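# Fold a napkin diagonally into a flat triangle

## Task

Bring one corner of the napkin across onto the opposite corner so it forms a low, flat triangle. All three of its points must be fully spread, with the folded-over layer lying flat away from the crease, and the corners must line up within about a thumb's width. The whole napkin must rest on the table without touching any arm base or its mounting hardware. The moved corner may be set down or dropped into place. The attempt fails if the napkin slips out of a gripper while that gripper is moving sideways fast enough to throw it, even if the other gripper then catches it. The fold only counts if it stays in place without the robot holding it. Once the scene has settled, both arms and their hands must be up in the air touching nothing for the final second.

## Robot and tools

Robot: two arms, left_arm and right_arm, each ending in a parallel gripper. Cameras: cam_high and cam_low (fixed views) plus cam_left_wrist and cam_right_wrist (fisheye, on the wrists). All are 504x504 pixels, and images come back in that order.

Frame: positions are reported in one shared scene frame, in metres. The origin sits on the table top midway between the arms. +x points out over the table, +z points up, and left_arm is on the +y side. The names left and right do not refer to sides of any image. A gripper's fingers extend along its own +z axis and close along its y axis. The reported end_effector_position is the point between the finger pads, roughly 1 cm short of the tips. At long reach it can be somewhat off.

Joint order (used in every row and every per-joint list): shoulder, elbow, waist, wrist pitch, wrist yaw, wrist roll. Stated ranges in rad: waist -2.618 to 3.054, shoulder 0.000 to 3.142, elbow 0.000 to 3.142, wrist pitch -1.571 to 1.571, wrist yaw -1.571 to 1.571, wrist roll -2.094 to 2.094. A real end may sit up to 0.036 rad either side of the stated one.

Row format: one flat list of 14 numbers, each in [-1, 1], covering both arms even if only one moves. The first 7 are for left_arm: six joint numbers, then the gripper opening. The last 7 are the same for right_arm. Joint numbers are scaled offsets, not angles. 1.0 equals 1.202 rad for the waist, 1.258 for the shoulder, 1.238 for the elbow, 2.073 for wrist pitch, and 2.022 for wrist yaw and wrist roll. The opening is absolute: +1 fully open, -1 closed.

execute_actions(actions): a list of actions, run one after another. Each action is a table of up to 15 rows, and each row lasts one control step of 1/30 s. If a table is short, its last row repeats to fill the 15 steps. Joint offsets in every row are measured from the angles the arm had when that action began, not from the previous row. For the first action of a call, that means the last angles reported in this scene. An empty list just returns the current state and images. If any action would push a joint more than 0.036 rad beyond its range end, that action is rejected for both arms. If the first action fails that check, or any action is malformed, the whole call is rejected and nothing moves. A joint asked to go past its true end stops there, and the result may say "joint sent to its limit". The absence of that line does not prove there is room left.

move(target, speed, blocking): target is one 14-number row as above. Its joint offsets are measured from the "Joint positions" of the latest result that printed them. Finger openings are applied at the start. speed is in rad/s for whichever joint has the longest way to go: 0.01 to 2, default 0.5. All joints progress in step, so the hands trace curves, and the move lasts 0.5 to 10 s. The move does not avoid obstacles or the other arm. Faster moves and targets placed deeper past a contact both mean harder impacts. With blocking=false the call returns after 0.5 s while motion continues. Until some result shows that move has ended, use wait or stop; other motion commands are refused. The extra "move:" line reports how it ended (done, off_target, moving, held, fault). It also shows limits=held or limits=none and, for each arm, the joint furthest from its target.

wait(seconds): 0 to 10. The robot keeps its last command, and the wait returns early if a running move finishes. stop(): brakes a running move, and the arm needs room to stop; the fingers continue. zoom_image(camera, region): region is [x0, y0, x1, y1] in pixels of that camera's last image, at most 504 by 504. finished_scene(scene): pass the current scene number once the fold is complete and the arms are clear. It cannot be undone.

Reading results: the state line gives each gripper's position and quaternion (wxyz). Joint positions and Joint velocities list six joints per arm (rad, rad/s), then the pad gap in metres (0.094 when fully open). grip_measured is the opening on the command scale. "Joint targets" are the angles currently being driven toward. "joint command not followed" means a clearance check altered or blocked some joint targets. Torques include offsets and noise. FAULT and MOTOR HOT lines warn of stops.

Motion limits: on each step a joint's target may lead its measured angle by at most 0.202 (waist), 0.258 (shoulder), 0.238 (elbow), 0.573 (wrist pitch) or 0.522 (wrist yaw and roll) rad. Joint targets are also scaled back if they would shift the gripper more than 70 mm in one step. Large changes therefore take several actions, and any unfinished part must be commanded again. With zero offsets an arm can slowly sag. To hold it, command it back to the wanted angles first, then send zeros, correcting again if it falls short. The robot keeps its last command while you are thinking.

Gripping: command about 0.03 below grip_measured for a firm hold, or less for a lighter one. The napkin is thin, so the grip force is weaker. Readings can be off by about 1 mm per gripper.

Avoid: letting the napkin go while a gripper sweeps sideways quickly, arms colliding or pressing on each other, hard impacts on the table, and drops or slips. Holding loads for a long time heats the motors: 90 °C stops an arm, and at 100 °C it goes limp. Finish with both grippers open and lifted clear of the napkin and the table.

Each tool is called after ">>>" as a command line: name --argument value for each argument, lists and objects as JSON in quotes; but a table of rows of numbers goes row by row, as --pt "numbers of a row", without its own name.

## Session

>>> execute_actions --actions '[]'

Scene clock: 0.00 s.
left_arm: end_effector_position=(+0.3538, +0.3678, +0.4058) grip_measured=+1.000 end_effector_quat_wxyz=(+0.705, +0.007, +0.709, +0.001) | right_arm: end_effector_position=(+0.4195, -0.1298, +0.1431) grip_measured=-0.975 end_effector_quat_wxyz=(+0.309, -0.192, +0.929, +0.063)
Joint names: [shoulder, elbow, waist, wrist pitch, wrist yaw, wrist roll]
Joint positions: left_arm=[ 1.036  1.043  0.003 -0.013 -0.004  0.01   0.094] | right_arm=[ 1.556  1.155  0.254 -0.531 -0.067 -0.092  0.001]
Joint velocities: left_arm=[ 0.022 -0.027 -0.002 -0.007  0.051  0.037  0.   ] | right_arm=[-0.002 -0.007  0.002 -0.022  0.022 -0.007 -0.   ]
Joint torques (N m, as the arm reports them, + toward a larger angle): no reading
Motor temperatures (°C, as the motors report them): left_arm=[28 27 26 30 27 28] | right_arm=[29 28 30 29 28 27]
Joint targets: left_arm=[1.026 1.059 0.003 0.001 -0.004 0.008] | right_arm=[1.541 1.171 0.254 -0.520 -0.071 -0.091]

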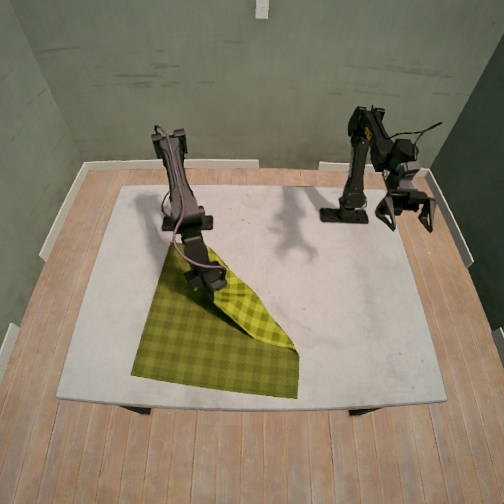

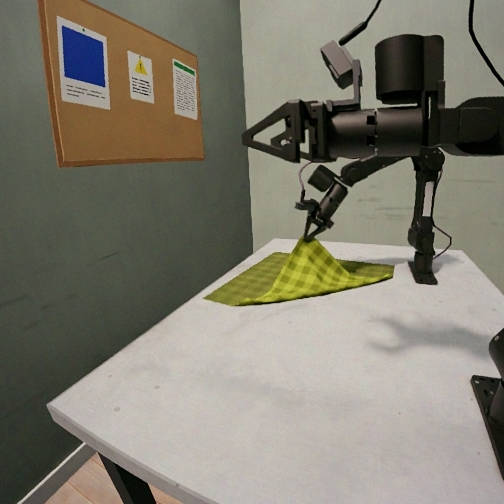

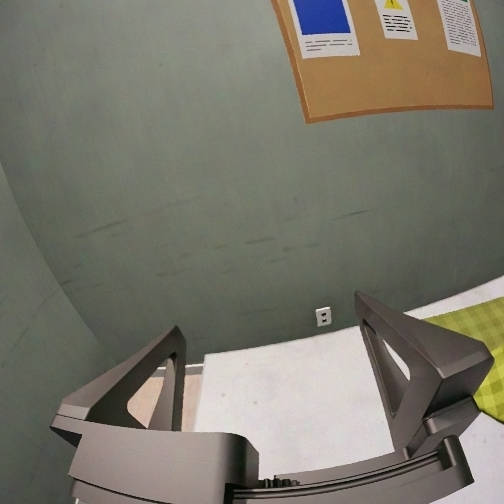

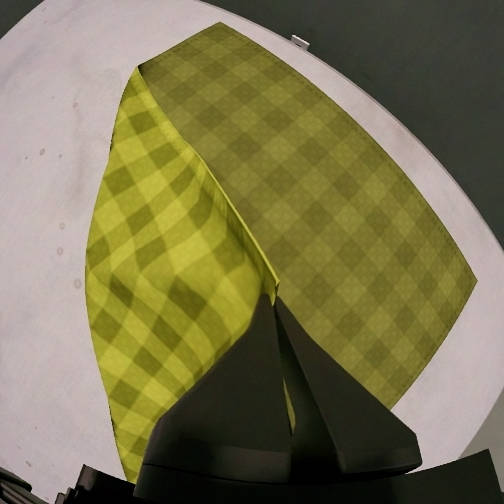

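>>> move --target '[-0.007,0.011,0,0.005,0,0,1, 0.451,0.322,-0.345,0.132,0,0,-1]' --speed 0.3

>>> zoom_image --camera "cam_high" --region '[100,220,320,410]'

Scene clock: 6.13 s.
left_arm: end_effector_position=(+0.3538, +0.3678, +0.4046) grip_measured=+1.000 end_effector_quat_wxyz=(+0.703, +0.007, +0.711, +0.001) | right_arm: end_effector_position=(+0.5744, -0.3151, +0.0555) grip_measured=-0.975 end_effector_quat_wxyz=(+0.330, +0.003, +0.944, -0.004)
Joint names: [shoulder, elbow, waist, wrist pitch, wrist yaw, wrist roll]
Joint positions: left_arm=[ 1.036  1.043  0.003 -0.018 -0.004  0.01   0.094] | right_arm=[ 2.132  1.518 -0.16  -0.288 -0.067 -0.092  0.001]
Joint velocities: left_arm=[-0.007 -0.002 -0.017  0.037 -0.081  0.066  0.   ] | right_arm=[-0.037 -0.002  0.012 -0.081 -0.037 -0.066 -0.   ]
Joint torques (N m, as the arm reports them, + toward a larger angle): left_arm=[-2.81  7.33 -0.02  1.69  0.    0.01] | right_arm=[-12.2   11.38  -0.02   1.77  -0.03  -0.02]
Motor temperatures (°C, as the motors report them): left_arm=[28 28 26 31 27 28] | right_arm=[30 30 30 30 28 27]
Joint targets: left_arm=[1.028 1.057 0.003 -0.003 -0.004 0.010] | right_arm=[2.124 1.554 -0.160 -0.257 -0.067 -0.092]
move: off_target (right_arm); limits=none; left_arm: farthest joint: the wrist pitch, 0.015 radians from its target (0.011 radians at the start); right_arm: farthest joint: the elbow, 0.035 radians from its target (0.398 radians at the start)

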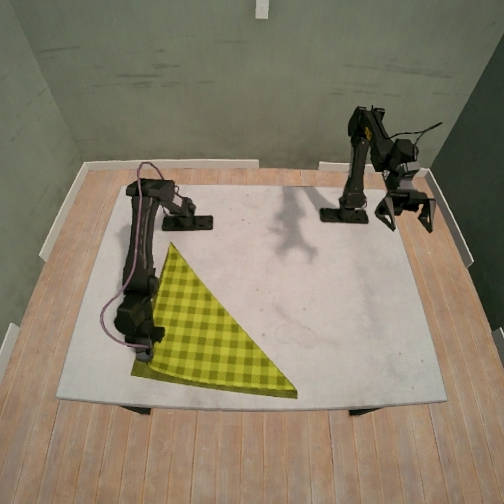

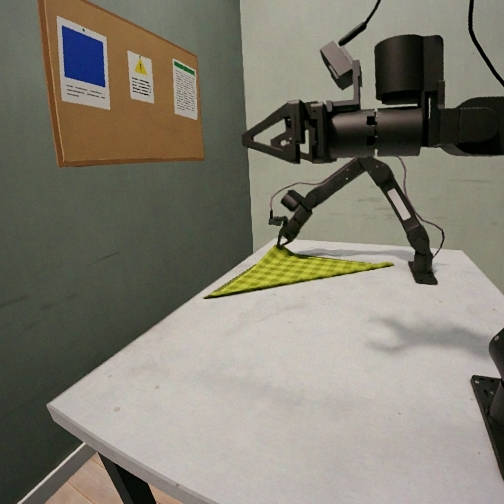

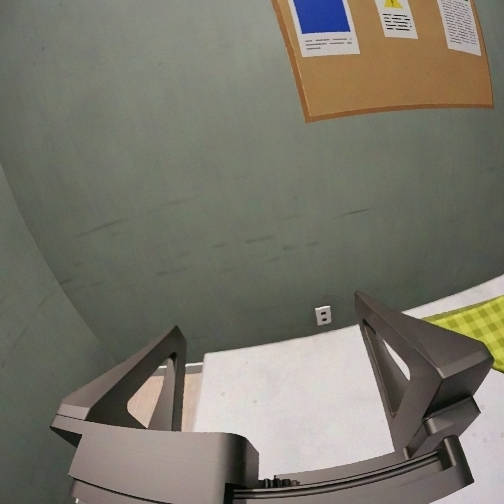

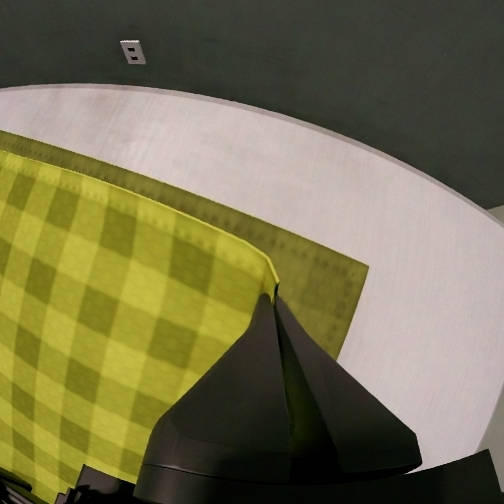

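Region (100, 220, 320, 410) of cam_high's 504x504 image, scaled by 2.291, with more detail than that image has; it fills the top 435 rows of this view, and the rest is white.

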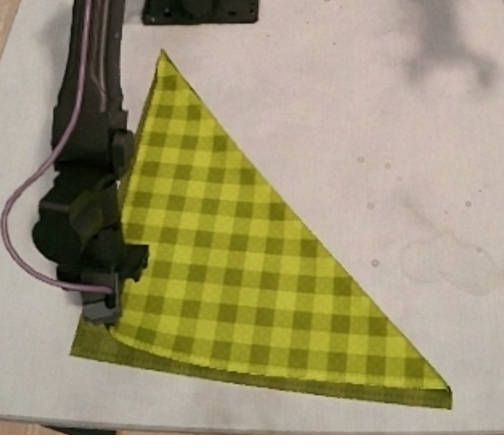

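>>> move --target '[-0.007,0.011,0,0.007,0,0,1, 0.052,0.064,-0.046,0.015,0,0,-1]' --speed 0.07

>>> zoom_image --camera "cam_high" --region '[100,220,320,410]'

Scene clock: 9.57 s.
left_arm: end_effector_position=(+0.3538, +0.3678, +0.4038) grip_measured=+1.000 end_effector_quat_wxyz=(+0.702, +0.007, +0.712, +0.001) | right_arm: end_effector_position=(+0.5800, -0.3430, +0.0376) grip_measured=-0.975 end_effector_quat_wxyz=(+0.320, +0.026, +0.947, -0.010)
Joint names: [shoulder, elbow, waist, wrist pitch, wrist yaw, wrist roll]
Joint positions: left_arm=[ 1.036  1.043  0.003 -0.021 -0.004  0.01   0.094] | right_arm=[ 2.199  1.565 -0.208 -0.286 -0.067 -0.092  0.001]
Joint velocities: left_arm=[-0.022  0.002 -0.007  0.022  0.037  0.007  0.   ] | right_arm=[-0.007 -0.007 -0.012  0.007 -0.007  0.095 -0.   ]
Joint torques (N m, as the arm reports them, + toward a larger angle): left_arm=[-2.82  7.3  -0.07  1.71  0.02  0.  ] | right_arm=[-12.2   11.12  -0.69   1.72  -0.01  -0.02]
Motor temperatures (°C, as the motors report them): left_arm=[28 28 26 32 27 28] | right_arm=[32 30 30 31 28 27]
Joint targets: left_arm=[1.028 1.057 0.003 -0.003 -0.004 0.010] | right_arm=[2.198 1.598 -0.215 -0.257 -0.067 -0.092]
move: off_target (right_arm); limits=none; left_arm: farthest joint: the wrist pitch, 0.018 radians from its target (0.014 radians at the start); right_arm: farthest joint: the elbow, 0.033 radians from its target (0.079 radians at the start)

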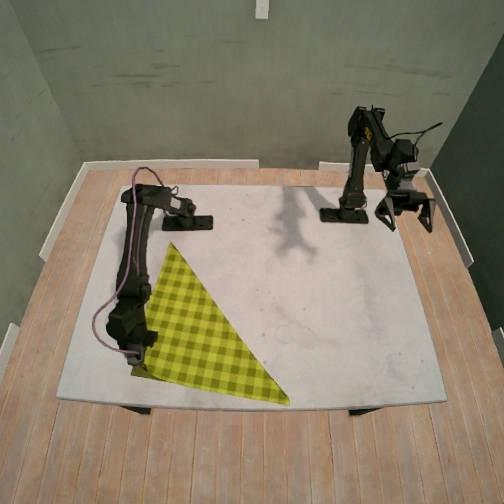

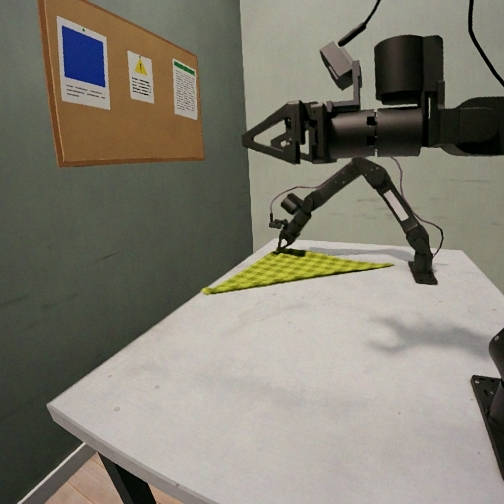

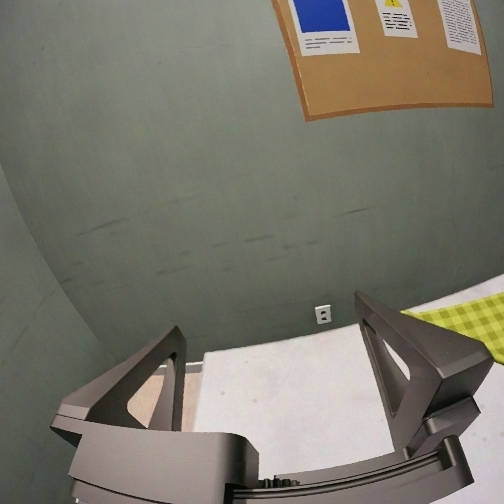

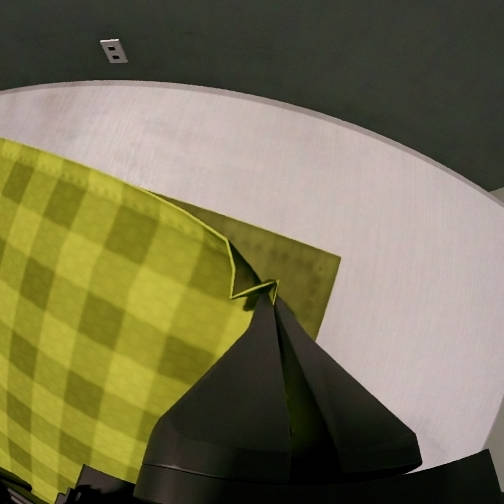

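Region (100, 220, 320, 410) of cam_high's 504x504 image, scaled by 2.291, with more detail than that image has; it fills the top 435 rows of this view, and the rest is white.

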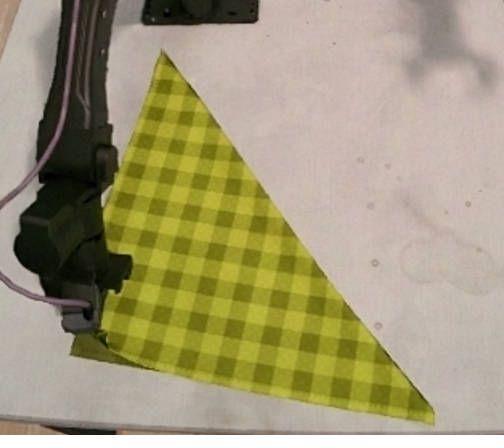

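>>> move --target '[-0.007,0.011,0,0.009,0,0,1, -0.41,-0.043,0.208,-0.2,0,0,-1]' --speed 0.35

>>> move --target '[-0.007,0.011,0,0.009,0,0,1, -0.245,0.06,0.504,-0.16,0,0,-1]' --speed 0.35

Scene clock: 15.40 s.
left_arm: end_effector_position=(+0.3538, +0.3678, +0.4029) grip_measured=+1.000 end_effector_quat_wxyz=(+0.701, +0.007, +0.713, +0.001) | right_arm: end_effector_position=(+0.4903, -0.2135, +0.1997) grip_measured=-0.975 end_effector_quat_wxyz=(+0.335, -0.090, +0.937, +0.028)
Joint names: [shoulder, elbow, waist, wrist pitch, wrist yaw, wrist roll]
Joint positions: left_arm=[ 1.036  1.043  0.003 -0.025 -0.004  0.01   0.094] | right_arm=[ 1.709  1.516  0.038 -0.695 -0.065 -0.092  0.001]
Joint velocities: left_arm=[ 0.002 -0.007 -0.012 -0.007 -0.007  0.037  0.   ] | right_arm=[ 0.007 -0.012 -0.022  0.037  0.007 -0.037  0.001]
Joint torques (N m, as the arm reports them, + toward a larger angle): left_arm=[-2.91  7.3  -0.01  1.77  0.01  0.02] | right_arm=[-10.15   8.21   0.46   1.4   -0.02  -0.02]
Motor temperatures (°C, as the motors report them): left_arm=[28 29 26 33 27 28] | right_arm=[34 31 30 32 28 27]
Joint targets: left_arm=[1.028 1.057 0.003 -0.002 -0.004 0.010] | right_arm=[1.683 1.511 0.042 -0.701 -0.066 -0.092]
move: off_target (left_arm, right_arm); limits=none; left_arm: farthest joint: the wrist pitch, 0.022 radians from its target (0.019 radians at the start); right_arm: farthest joint: the shoulder, 0.026 radians from its target (0.516 radians at the start)

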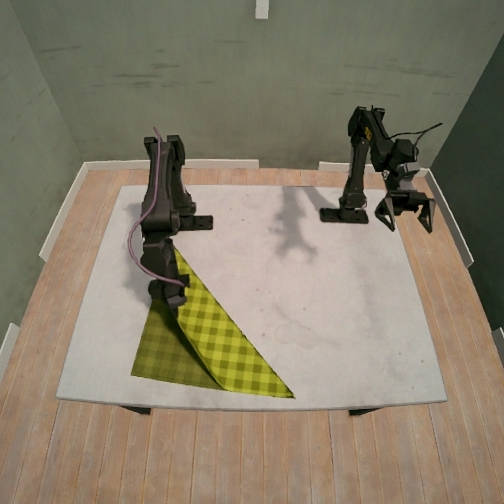

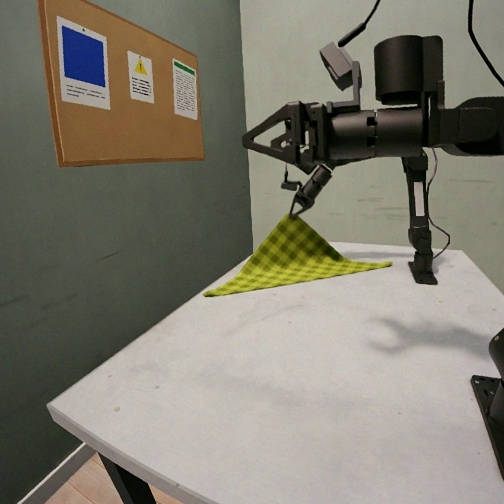

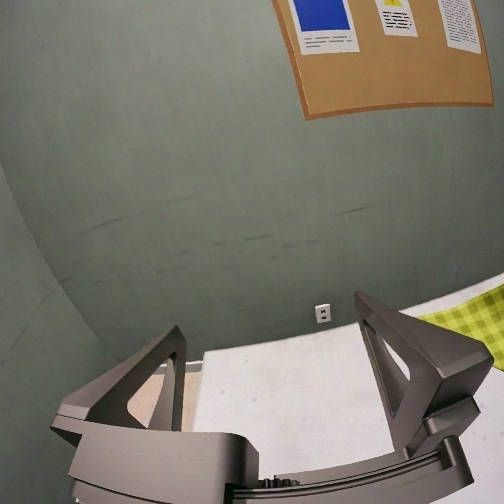

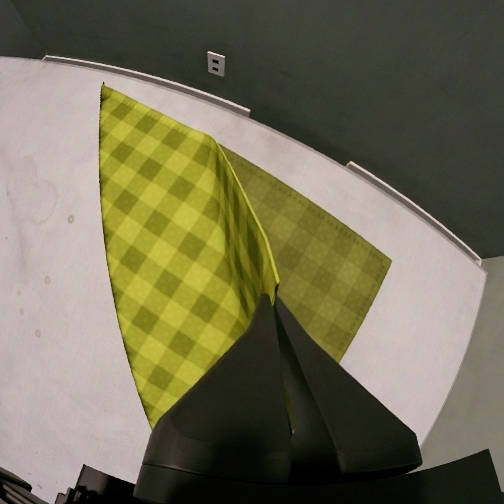

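Scene clock: 17.80 s.
left_arm: end_effector_position=(+0.3537, +0.3678, +0.4020) grip_measured=+1.000 end_effector_quat_wxyz=(+0.699, +0.007, +0.715, +0.001) | right_arm: end_effector_position=(+0.3116, -0.0178, +0.2789) grip_measured=-0.975 end_effector_quat_wxyz=(+0.312, -0.363, +0.869, +0.125)
Joint names: [shoulder, elbow, waist, wrist pitch, wrist yaw, wrist roll]
Joint positions: left_arm=[ 1.036  1.043  0.003 -0.028 -0.004  0.01   0.094] | right_arm=[ 1.428  1.56   0.638 -1.02  -0.062 -0.092  0.001]
Joint velocities: left_arm=[-0.012 -0.022  0.007 -0.022  0.037 -0.022  0.   ] | right_arm=[-0.022  0.007  0.007  0.022  0.022 -0.037  0.   ]
Joint torques (N m, as the arm reports them, + toward a larger angle): left_arm=[-2.88  7.31  0.01  1.78  0.03 -0.01] | right_arm=[-7.21 10.89  0.49  1.39 -0.04 -0.02]
Motor temperatures (°C, as the motors report them): left_arm=[28 29 26 33 27 28] | right_arm=[34 31 30 32 28 27]
Joint targets: left_arm=[1.028 1.057 0.003 -0.006 -0.004 0.010] | right_arm=[1.401 1.591 0.643 -1.027 -0.065 -0.092]
move: off_target (left_arm, right_arm); limits=none; left_arm: farthest joint: the wrist pitch, 0.022 radians from its target (0.018 radians at the start); right_arm: farthest joint: the elbow, 0.031 radians from its target (0.074 radians at the start)

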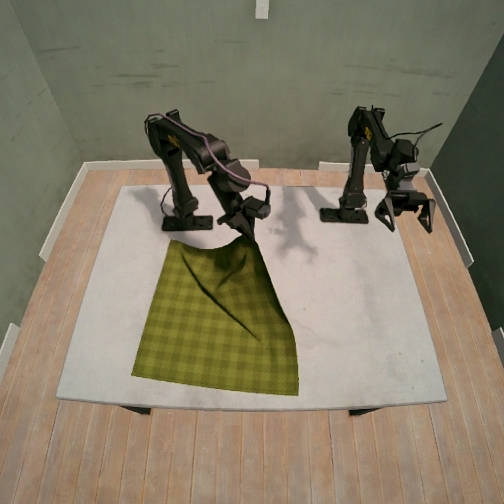

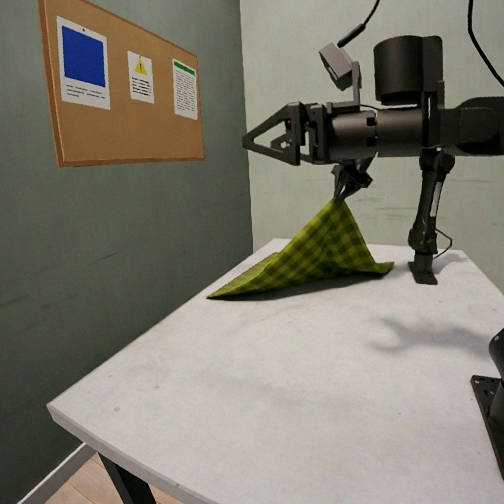

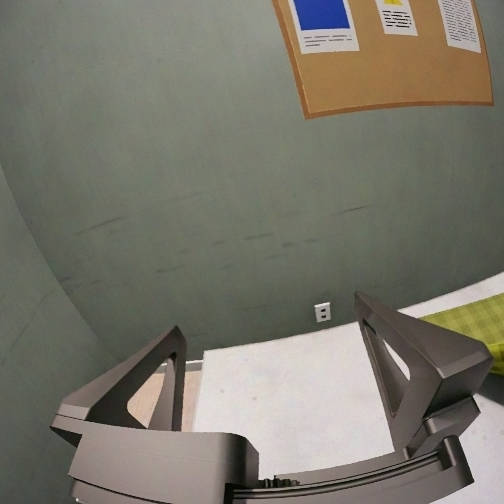

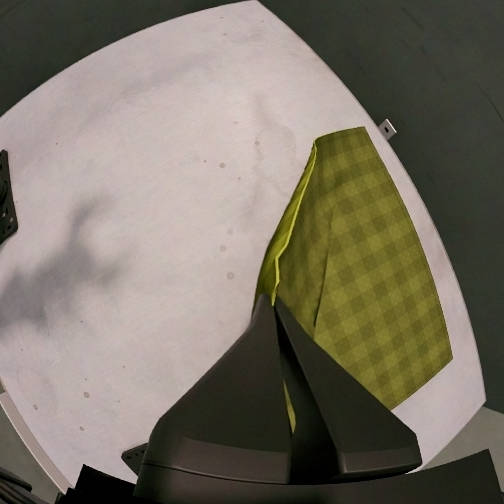

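>>> move --target '[-0.007,0.011,0,0.012,0,0,1, 0.099,-0.265,0.258,0.23,0,0,-1]' --speed 0.35

Scene clock: 21.07 s.
left_arm: end_effector_position=(+0.3537, +0.3678, +0.4024) grip_measured=+1.000 end_effector_quat_wxyz=(+0.700, +0.007, +0.714, +0.001) | right_arm: end_effector_position=(+0.2516, +0.0953, +0.1663) grip_measured=-0.975 end_effector_quat_wxyz=(+0.283, -0.492, +0.806, +0.167)
Joint names: [shoulder, elbow, waist, wrist pitch, wrist yaw, wrist roll]
Joint positions: left_arm=[ 1.036  1.043  0.003 -0.027 -0.004  0.01   0.094] | right_arm=[ 1.555  1.23   0.944 -0.577 -0.062 -0.092  0.001]
Joint velocities: left_arm=[-0.002 -0.007 -0.007 -0.022  0.007  0.007  0.   ] | right_arm=[-0.002  0.007 -0.012 -0.095 -0.007  0.022 -0.001]
Joint torques (N m, as the arm reports them, + toward a larger angle): left_arm=[-2.84  7.35  0.    1.79  0.    0.  ] | right_arm=[-7.03  8.78  0.53  1.82 -0.02 -0.02]
Motor temperatures (°C, as the motors report them): left_arm=[28 29 26 34 27 28] | right_arm=[33 31 30 32 28 27]
Joint targets: left_arm=[1.028 1.057 0.003 -0.004 -0.004 0.010] | right_arm=[1.553 1.232 0.949 -0.543 -0.062 -0.092]
move: off_target (left_arm, right_arm); limits=none; left_arm: farthest joint: the wrist pitch, 0.024 radians from its target (0.025 radians at the start); right_arm: farthest joint: the wrist pitch, 0.034 radians from its target (0.477 radians at the start)

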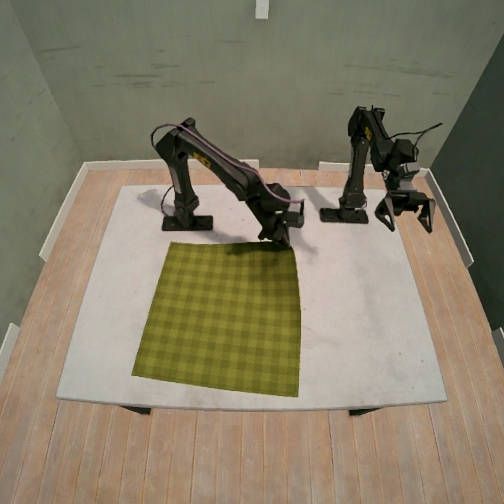

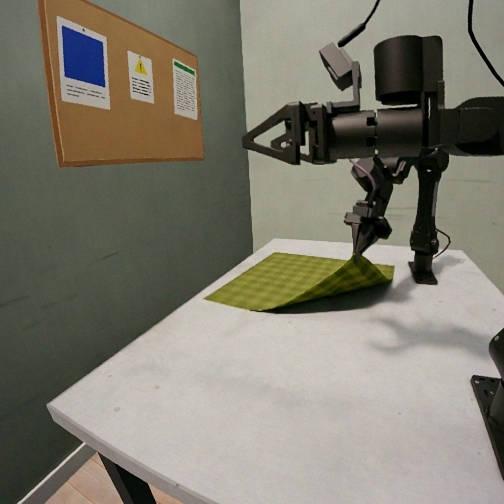

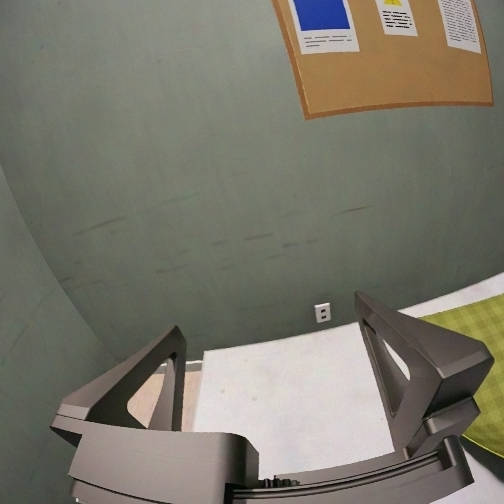

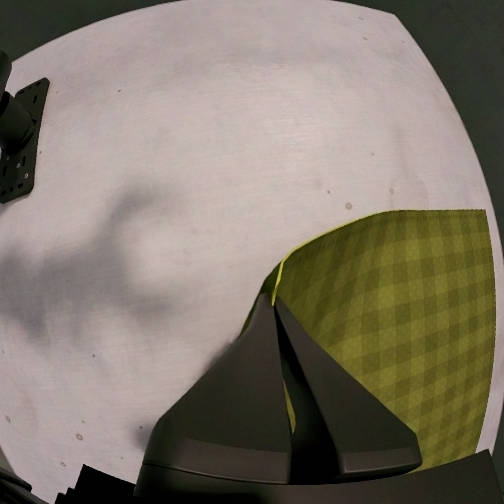

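>>> move --target '[-0.007,0.011,0,0.012,0,0,1, -0.01,0.012,-0.574,0.01,0,0,-1]' --speed 0.35

>>> move --target '[-0.007,0.011,0,0.012,0,0,1, 0.467,0.275,-0.355,0.154,0,0,-1]' --speed 0.3

>>> zoom_image --camera "cam_high" --region '[100,220,320,410]'

Scene clock: 24.67 s.
left_arm: end_effector_position=(+0.3538, +0.3678, +0.4027) grip_measured=+1.000 end_effector_quat_wxyz=(+0.700, +0.007, +0.714, +0.001) | right_arm: end_effector_position=(+0.4273, -0.1280, +0.1663) grip_measured=-0.975 end_effector_quat_wxyz=(+0.323, -0.191, +0.925, +0.061)
Joint names: [shoulder, elbow, waist, wrist pitch, wrist yaw, wrist roll]
Joint positions: left_arm=[ 1.036  1.043  0.003 -0.025 -0.004  0.01   0.094] | right_arm=[ 1.555  1.23   0.256 -0.577 -0.06  -0.092  0.001]
Joint velocities: left_arm=[ 0.022  0.007 -0.002 -0.037  0.007  0.037  0.   ] | right_arm=[ 0.012 -0.002 -0.007 -0.051 -0.051  0.022  0.   ]
Joint torques (N m, as the arm reports them, + toward a larger angle): left_arm=[-2.86  7.37 -0.03  1.77  0.   -0.02] | right_arm=[-7.77  9.95 -0.25  1.66 -0.03 -0.02]
Motor temperatures (°C, as the motors report them): left_arm=[28 30 26 34 27 28] | right_arm=[33 31 30 32 28 27]
Joint targets: left_arm=[1.028 1.057 0.003 -0.002 -0.004 0.010] | right_arm=[1.543 1.245 0.253 -0.556 -0.062 -0.092]
move: off_target (left_arm, right_arm); limits=none; left_arm: farthest joint: the wrist pitch, 0.023 radians from its target (0.025 radians at the start); right_arm: farthest joint: the wrist pitch, 0.021 radians from its target (0.021 radians at the start)

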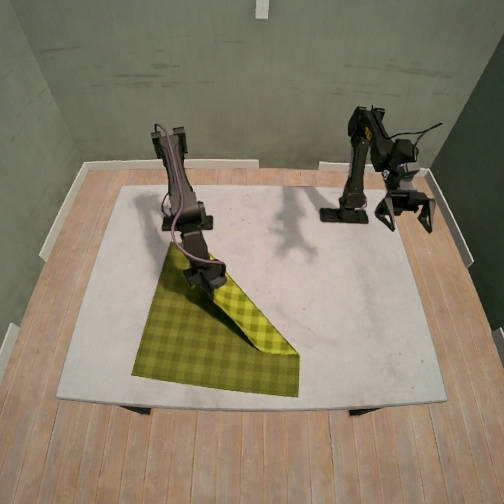

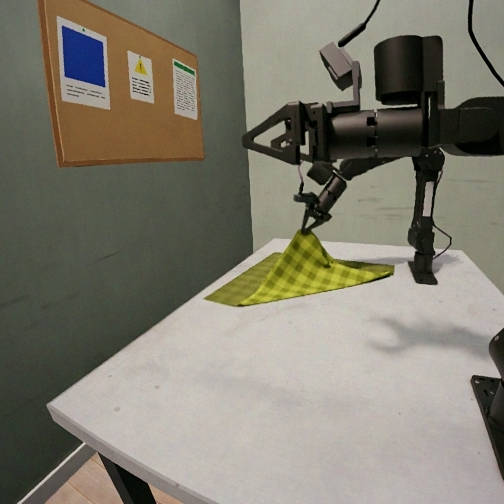

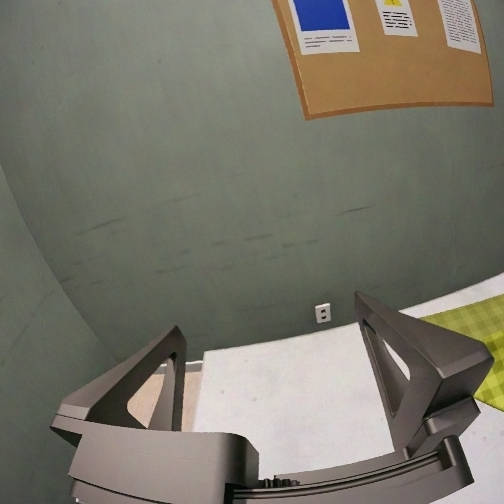

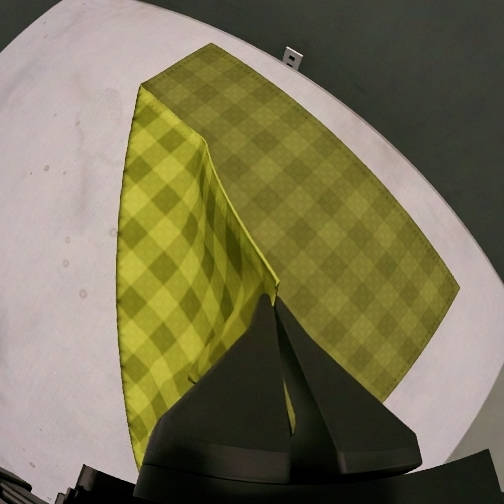

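Scene clock: 27.23 s.
left_arm: end_effector_position=(+0.3538, +0.3678, +0.4032) grip_measured=+1.000 end_effector_quat_wxyz=(+0.701, +0.007, +0.713, +0.001) | right_arm: end_effector_position=(+0.5770, -0.3225, +0.0510) grip_measured=-0.975 end_effector_quat_wxyz=(+0.327, +0.009, +0.945, -0.009)
Joint names: [shoulder, elbow, waist, wrist pitch, wrist yaw, wrist roll]
Joint positions: left_arm=[ 1.036  1.043  0.003 -0.023 -0.004  0.01   0.094] | right_arm=[ 2.152  1.535 -0.17  -0.289 -0.059 -0.092  0.001]
Joint velocities: left_arm=[ 0.007 -0.017 -0.002 -0.022  0.066 -0.007  0.   ] | right_arm=[-0.002 -0.012 -0.012 -0.022 -0.022 -0.037 -0.   ]
Joint torques (N m, as the arm reports them, + toward a larger angle): left_arm=[-2.81  7.33  0.    1.78  0.    0.02] | right_arm=[-12.42  11.39   0.     1.76  -0.02  -0.02]
Motor temperatures (°C, as the motors report them): left_arm=[28 30 26 35 27 28] | right_arm=[33 31 30 33 28 27]
Joint targets: left_arm=[1.028 1.057 0.003 -0.000 -0.004 0.010] | right_arm=[2.143 1.570 -0.170 -0.258 -0.060 -0.092]
move: off_target (left_arm, right_arm); limits=none; left_arm: farthest joint: the wrist pitch, 0.023 radians from its target (0.025 radians at the start); right_arm: farthest joint: the elbow, 0.036 radians from its target (0.340 radians at the start)

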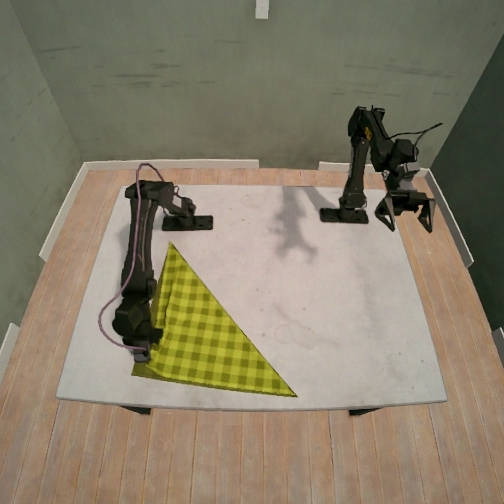

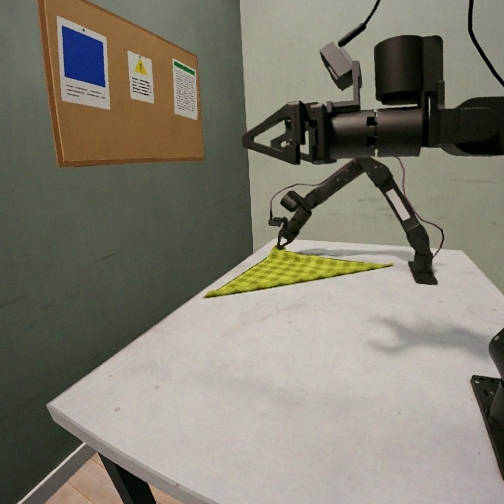

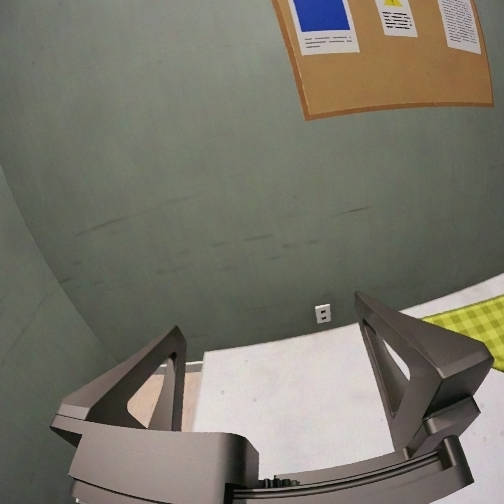

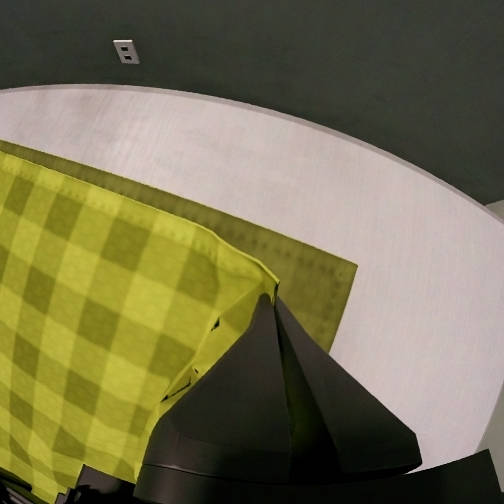

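Region (100, 220, 320, 410) of cam_high's 504x504 image, scaled by 2.291, with more detail than that image has; it fills the top 435 rows of this view, and the rest is white.

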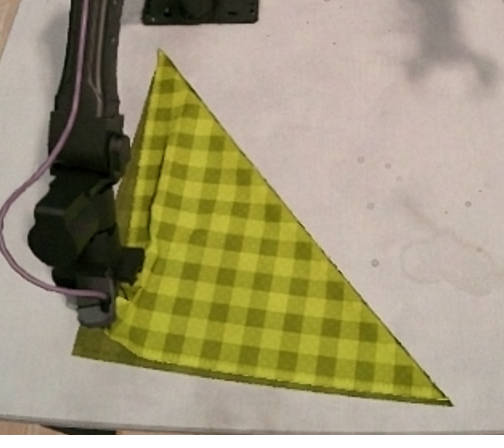

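>>> wait --seconds 0

>>> zoom_image --camera "cam_high" --region '[100,220,320,410]'

Scene clock: 29.57 s.
left_arm: end_effector_position=(+0.3538, +0.3678, +0.4032) grip_measured=+1.000 end_effector_quat_wxyz=(+0.701, +0.007, +0.713, +0.001) | right_arm: end_effector_position=(+0.5770, -0.3225, +0.0511) grip_measured=-0.975 end_effector_quat_wxyz=(+0.327, +0.009, +0.945, -0.009)
Joint names: [shoulder, elbow, waist, wrist pitch, wrist yaw, wrist roll]
Joint positions: left_arm=[ 1.036  1.043  0.003 -0.023 -0.004  0.01   0.094] | right_arm=[ 2.152  1.535 -0.17  -0.288 -0.059 -0.092  0.001]
Joint velocities: left_arm=[-0.012 -0.002  0.002 -0.007 -0.022  0.066  0.   ] | right_arm=[-0.002  0.022  0.007  0.007  0.037  0.022 -0.   ]
Joint torques (N m, as the arm reports them, + toward a larger angle): left_arm=[-2.82  7.35  0.01  1.78  0.01  0.01] | right_arm=[-12.44  11.38  -0.01   1.77  -0.02  -0.02]
Motor temperatures (°C, as the motors report them): left_arm=[28 30 26 35 27 28] | right_arm=[34 32 30 33 28 27]
Joint targets: left_arm=[1.028 1.057 0.003 -0.000 -0.004 0.010] | right_arm=[2.143 1.570 -0.170 -0.258 -0.060 -0.092]

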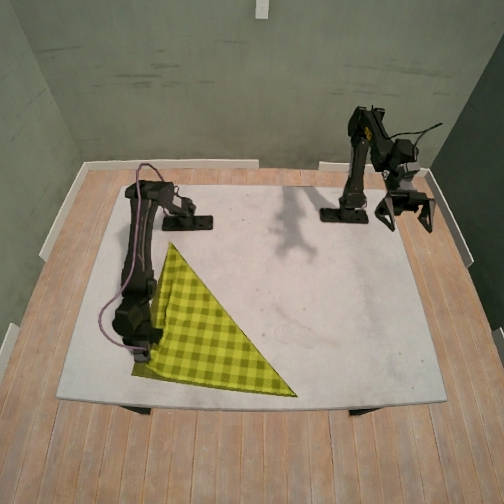

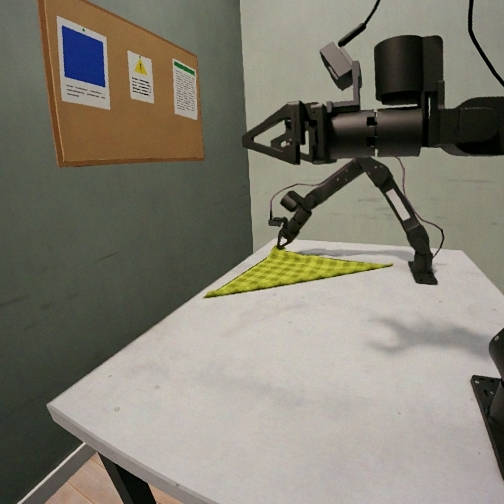

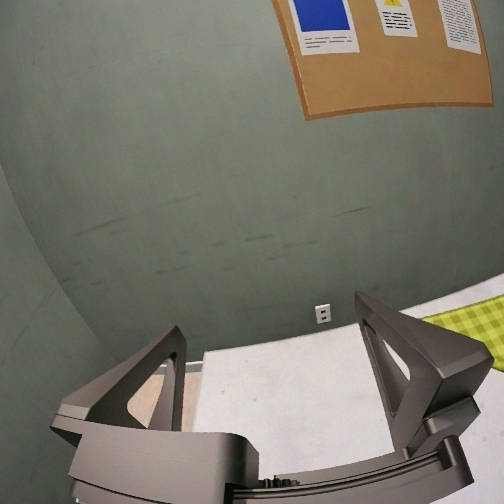

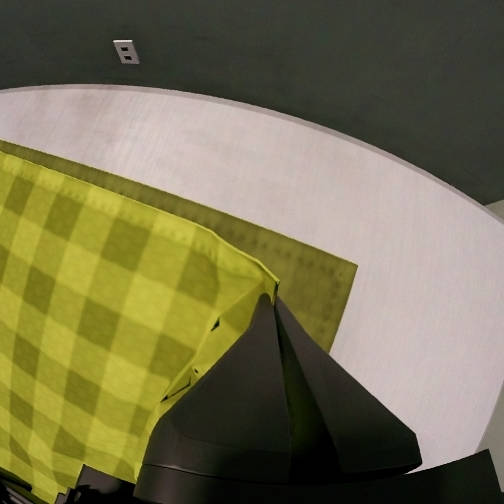

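Region (100, 220, 320, 410) of cam_high's 504x504 image, scaled by 2.291, with more detail than that image has; it fills the top 435 rows of this view, and the rest is white.

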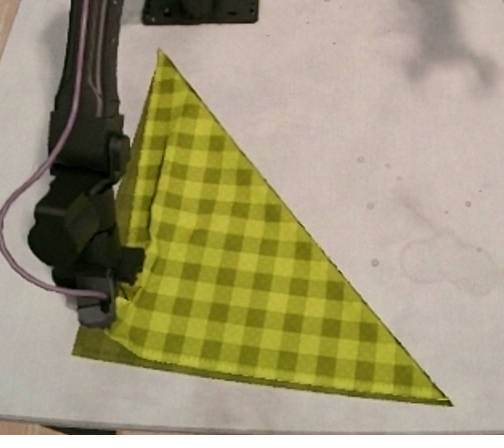

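>>> move --target '[-0.007,0.011,0,0.011,0,0,1, -0.284,-0.01,0.133,-0.147,0,-0.12,-1]' --speed 0.25

>>> zoom_image --camera "cam_high" --region '[100,220,320,410]'

Scene clock: 35.40 s.
left_arm: end_effector_position=(+0.3538, +0.3678, +0.4031) grip_measured=+1.000 end_effector_quat_wxyz=(+0.701, +0.007, +0.713, +0.001) | right_arm: end_effector_position=(+0.5233, -0.2386, +0.1686) grip_measured=-0.975 end_effector_quat_wxyz=(+0.338, -0.174, +0.925, -0.024)
Joint names: [shoulder, elbow, waist, wrist pitch, wrist yaw, wrist roll]
Joint positions: left_arm=[ 1.036  1.043  0.003 -0.024 -0.004  0.01   0.094] | right_arm=[ 1.825  1.529 -0.015 -0.586 -0.059 -0.329  0.001]
Joint velocities: left_arm=[-0.007  0.022 -0.017 -0.022 -0.007 -0.022  0.   ] | right_arm=[-0.002 -0.002 -0.002  0.007  0.007 -0.022 -0.001]
Joint torques (N m, as the arm reports them, + toward a larger angle): left_arm=[-2.77  7.3   0.03  1.75  0.   -0.02] | right_arm=[-11.56   8.12   0.56   1.38  -0.01  -0.07]
Motor temperatures (°C, as the motors report them): left_arm=[28 30 26 35 27 28] | right_arm=[36 32 30 33 28 27]
Joint targets: left_arm=[1.028 1.057 0.003 -0.001 -0.004 0.010] | right_arm=[1.795 1.523 -0.010 -0.593 -0.059 -0.335]
move: off_target (left_arm, right_arm); limits=none; left_arm: farthest joint: the wrist pitch, 0.024 radians from its target (0.023 radians at the start); right_arm: farthest joint: the shoulder, 0.030 radians from its target (0.357 radians at the start)

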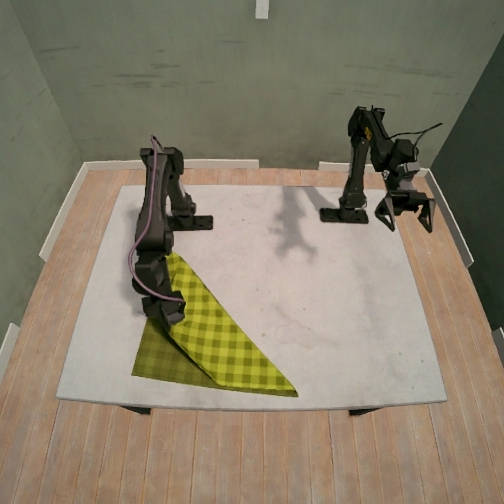

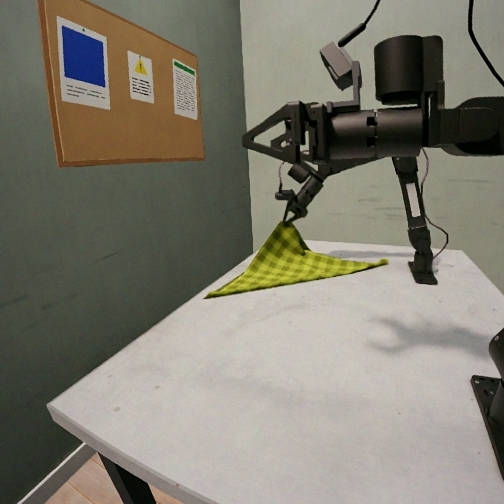

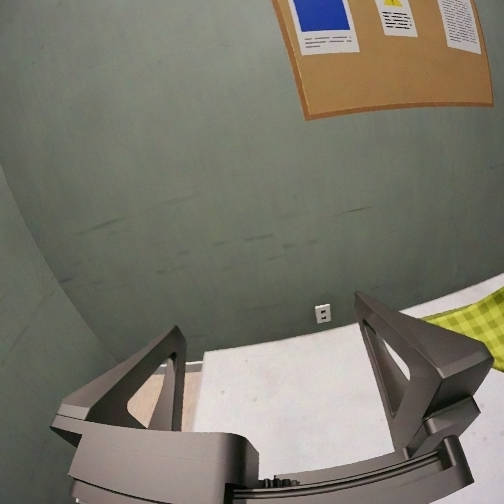

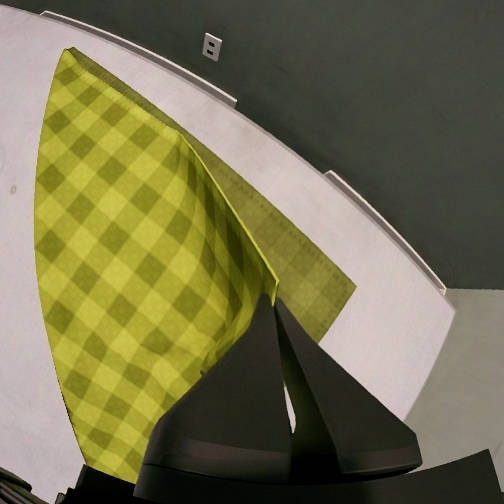

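Region (100, 220, 320, 410) of cam_high's 504x504 image, scaled by 2.291, with more detail than that image has; it fills the top 435 rows of this view, and the rest is white.

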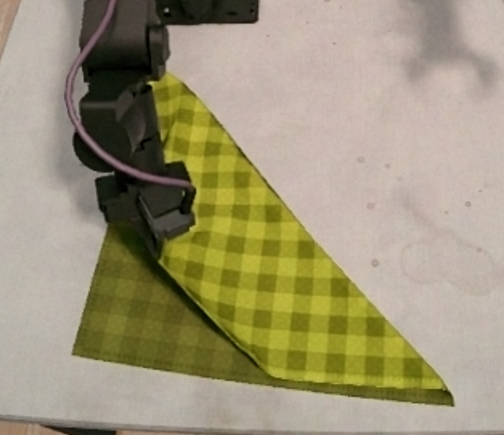

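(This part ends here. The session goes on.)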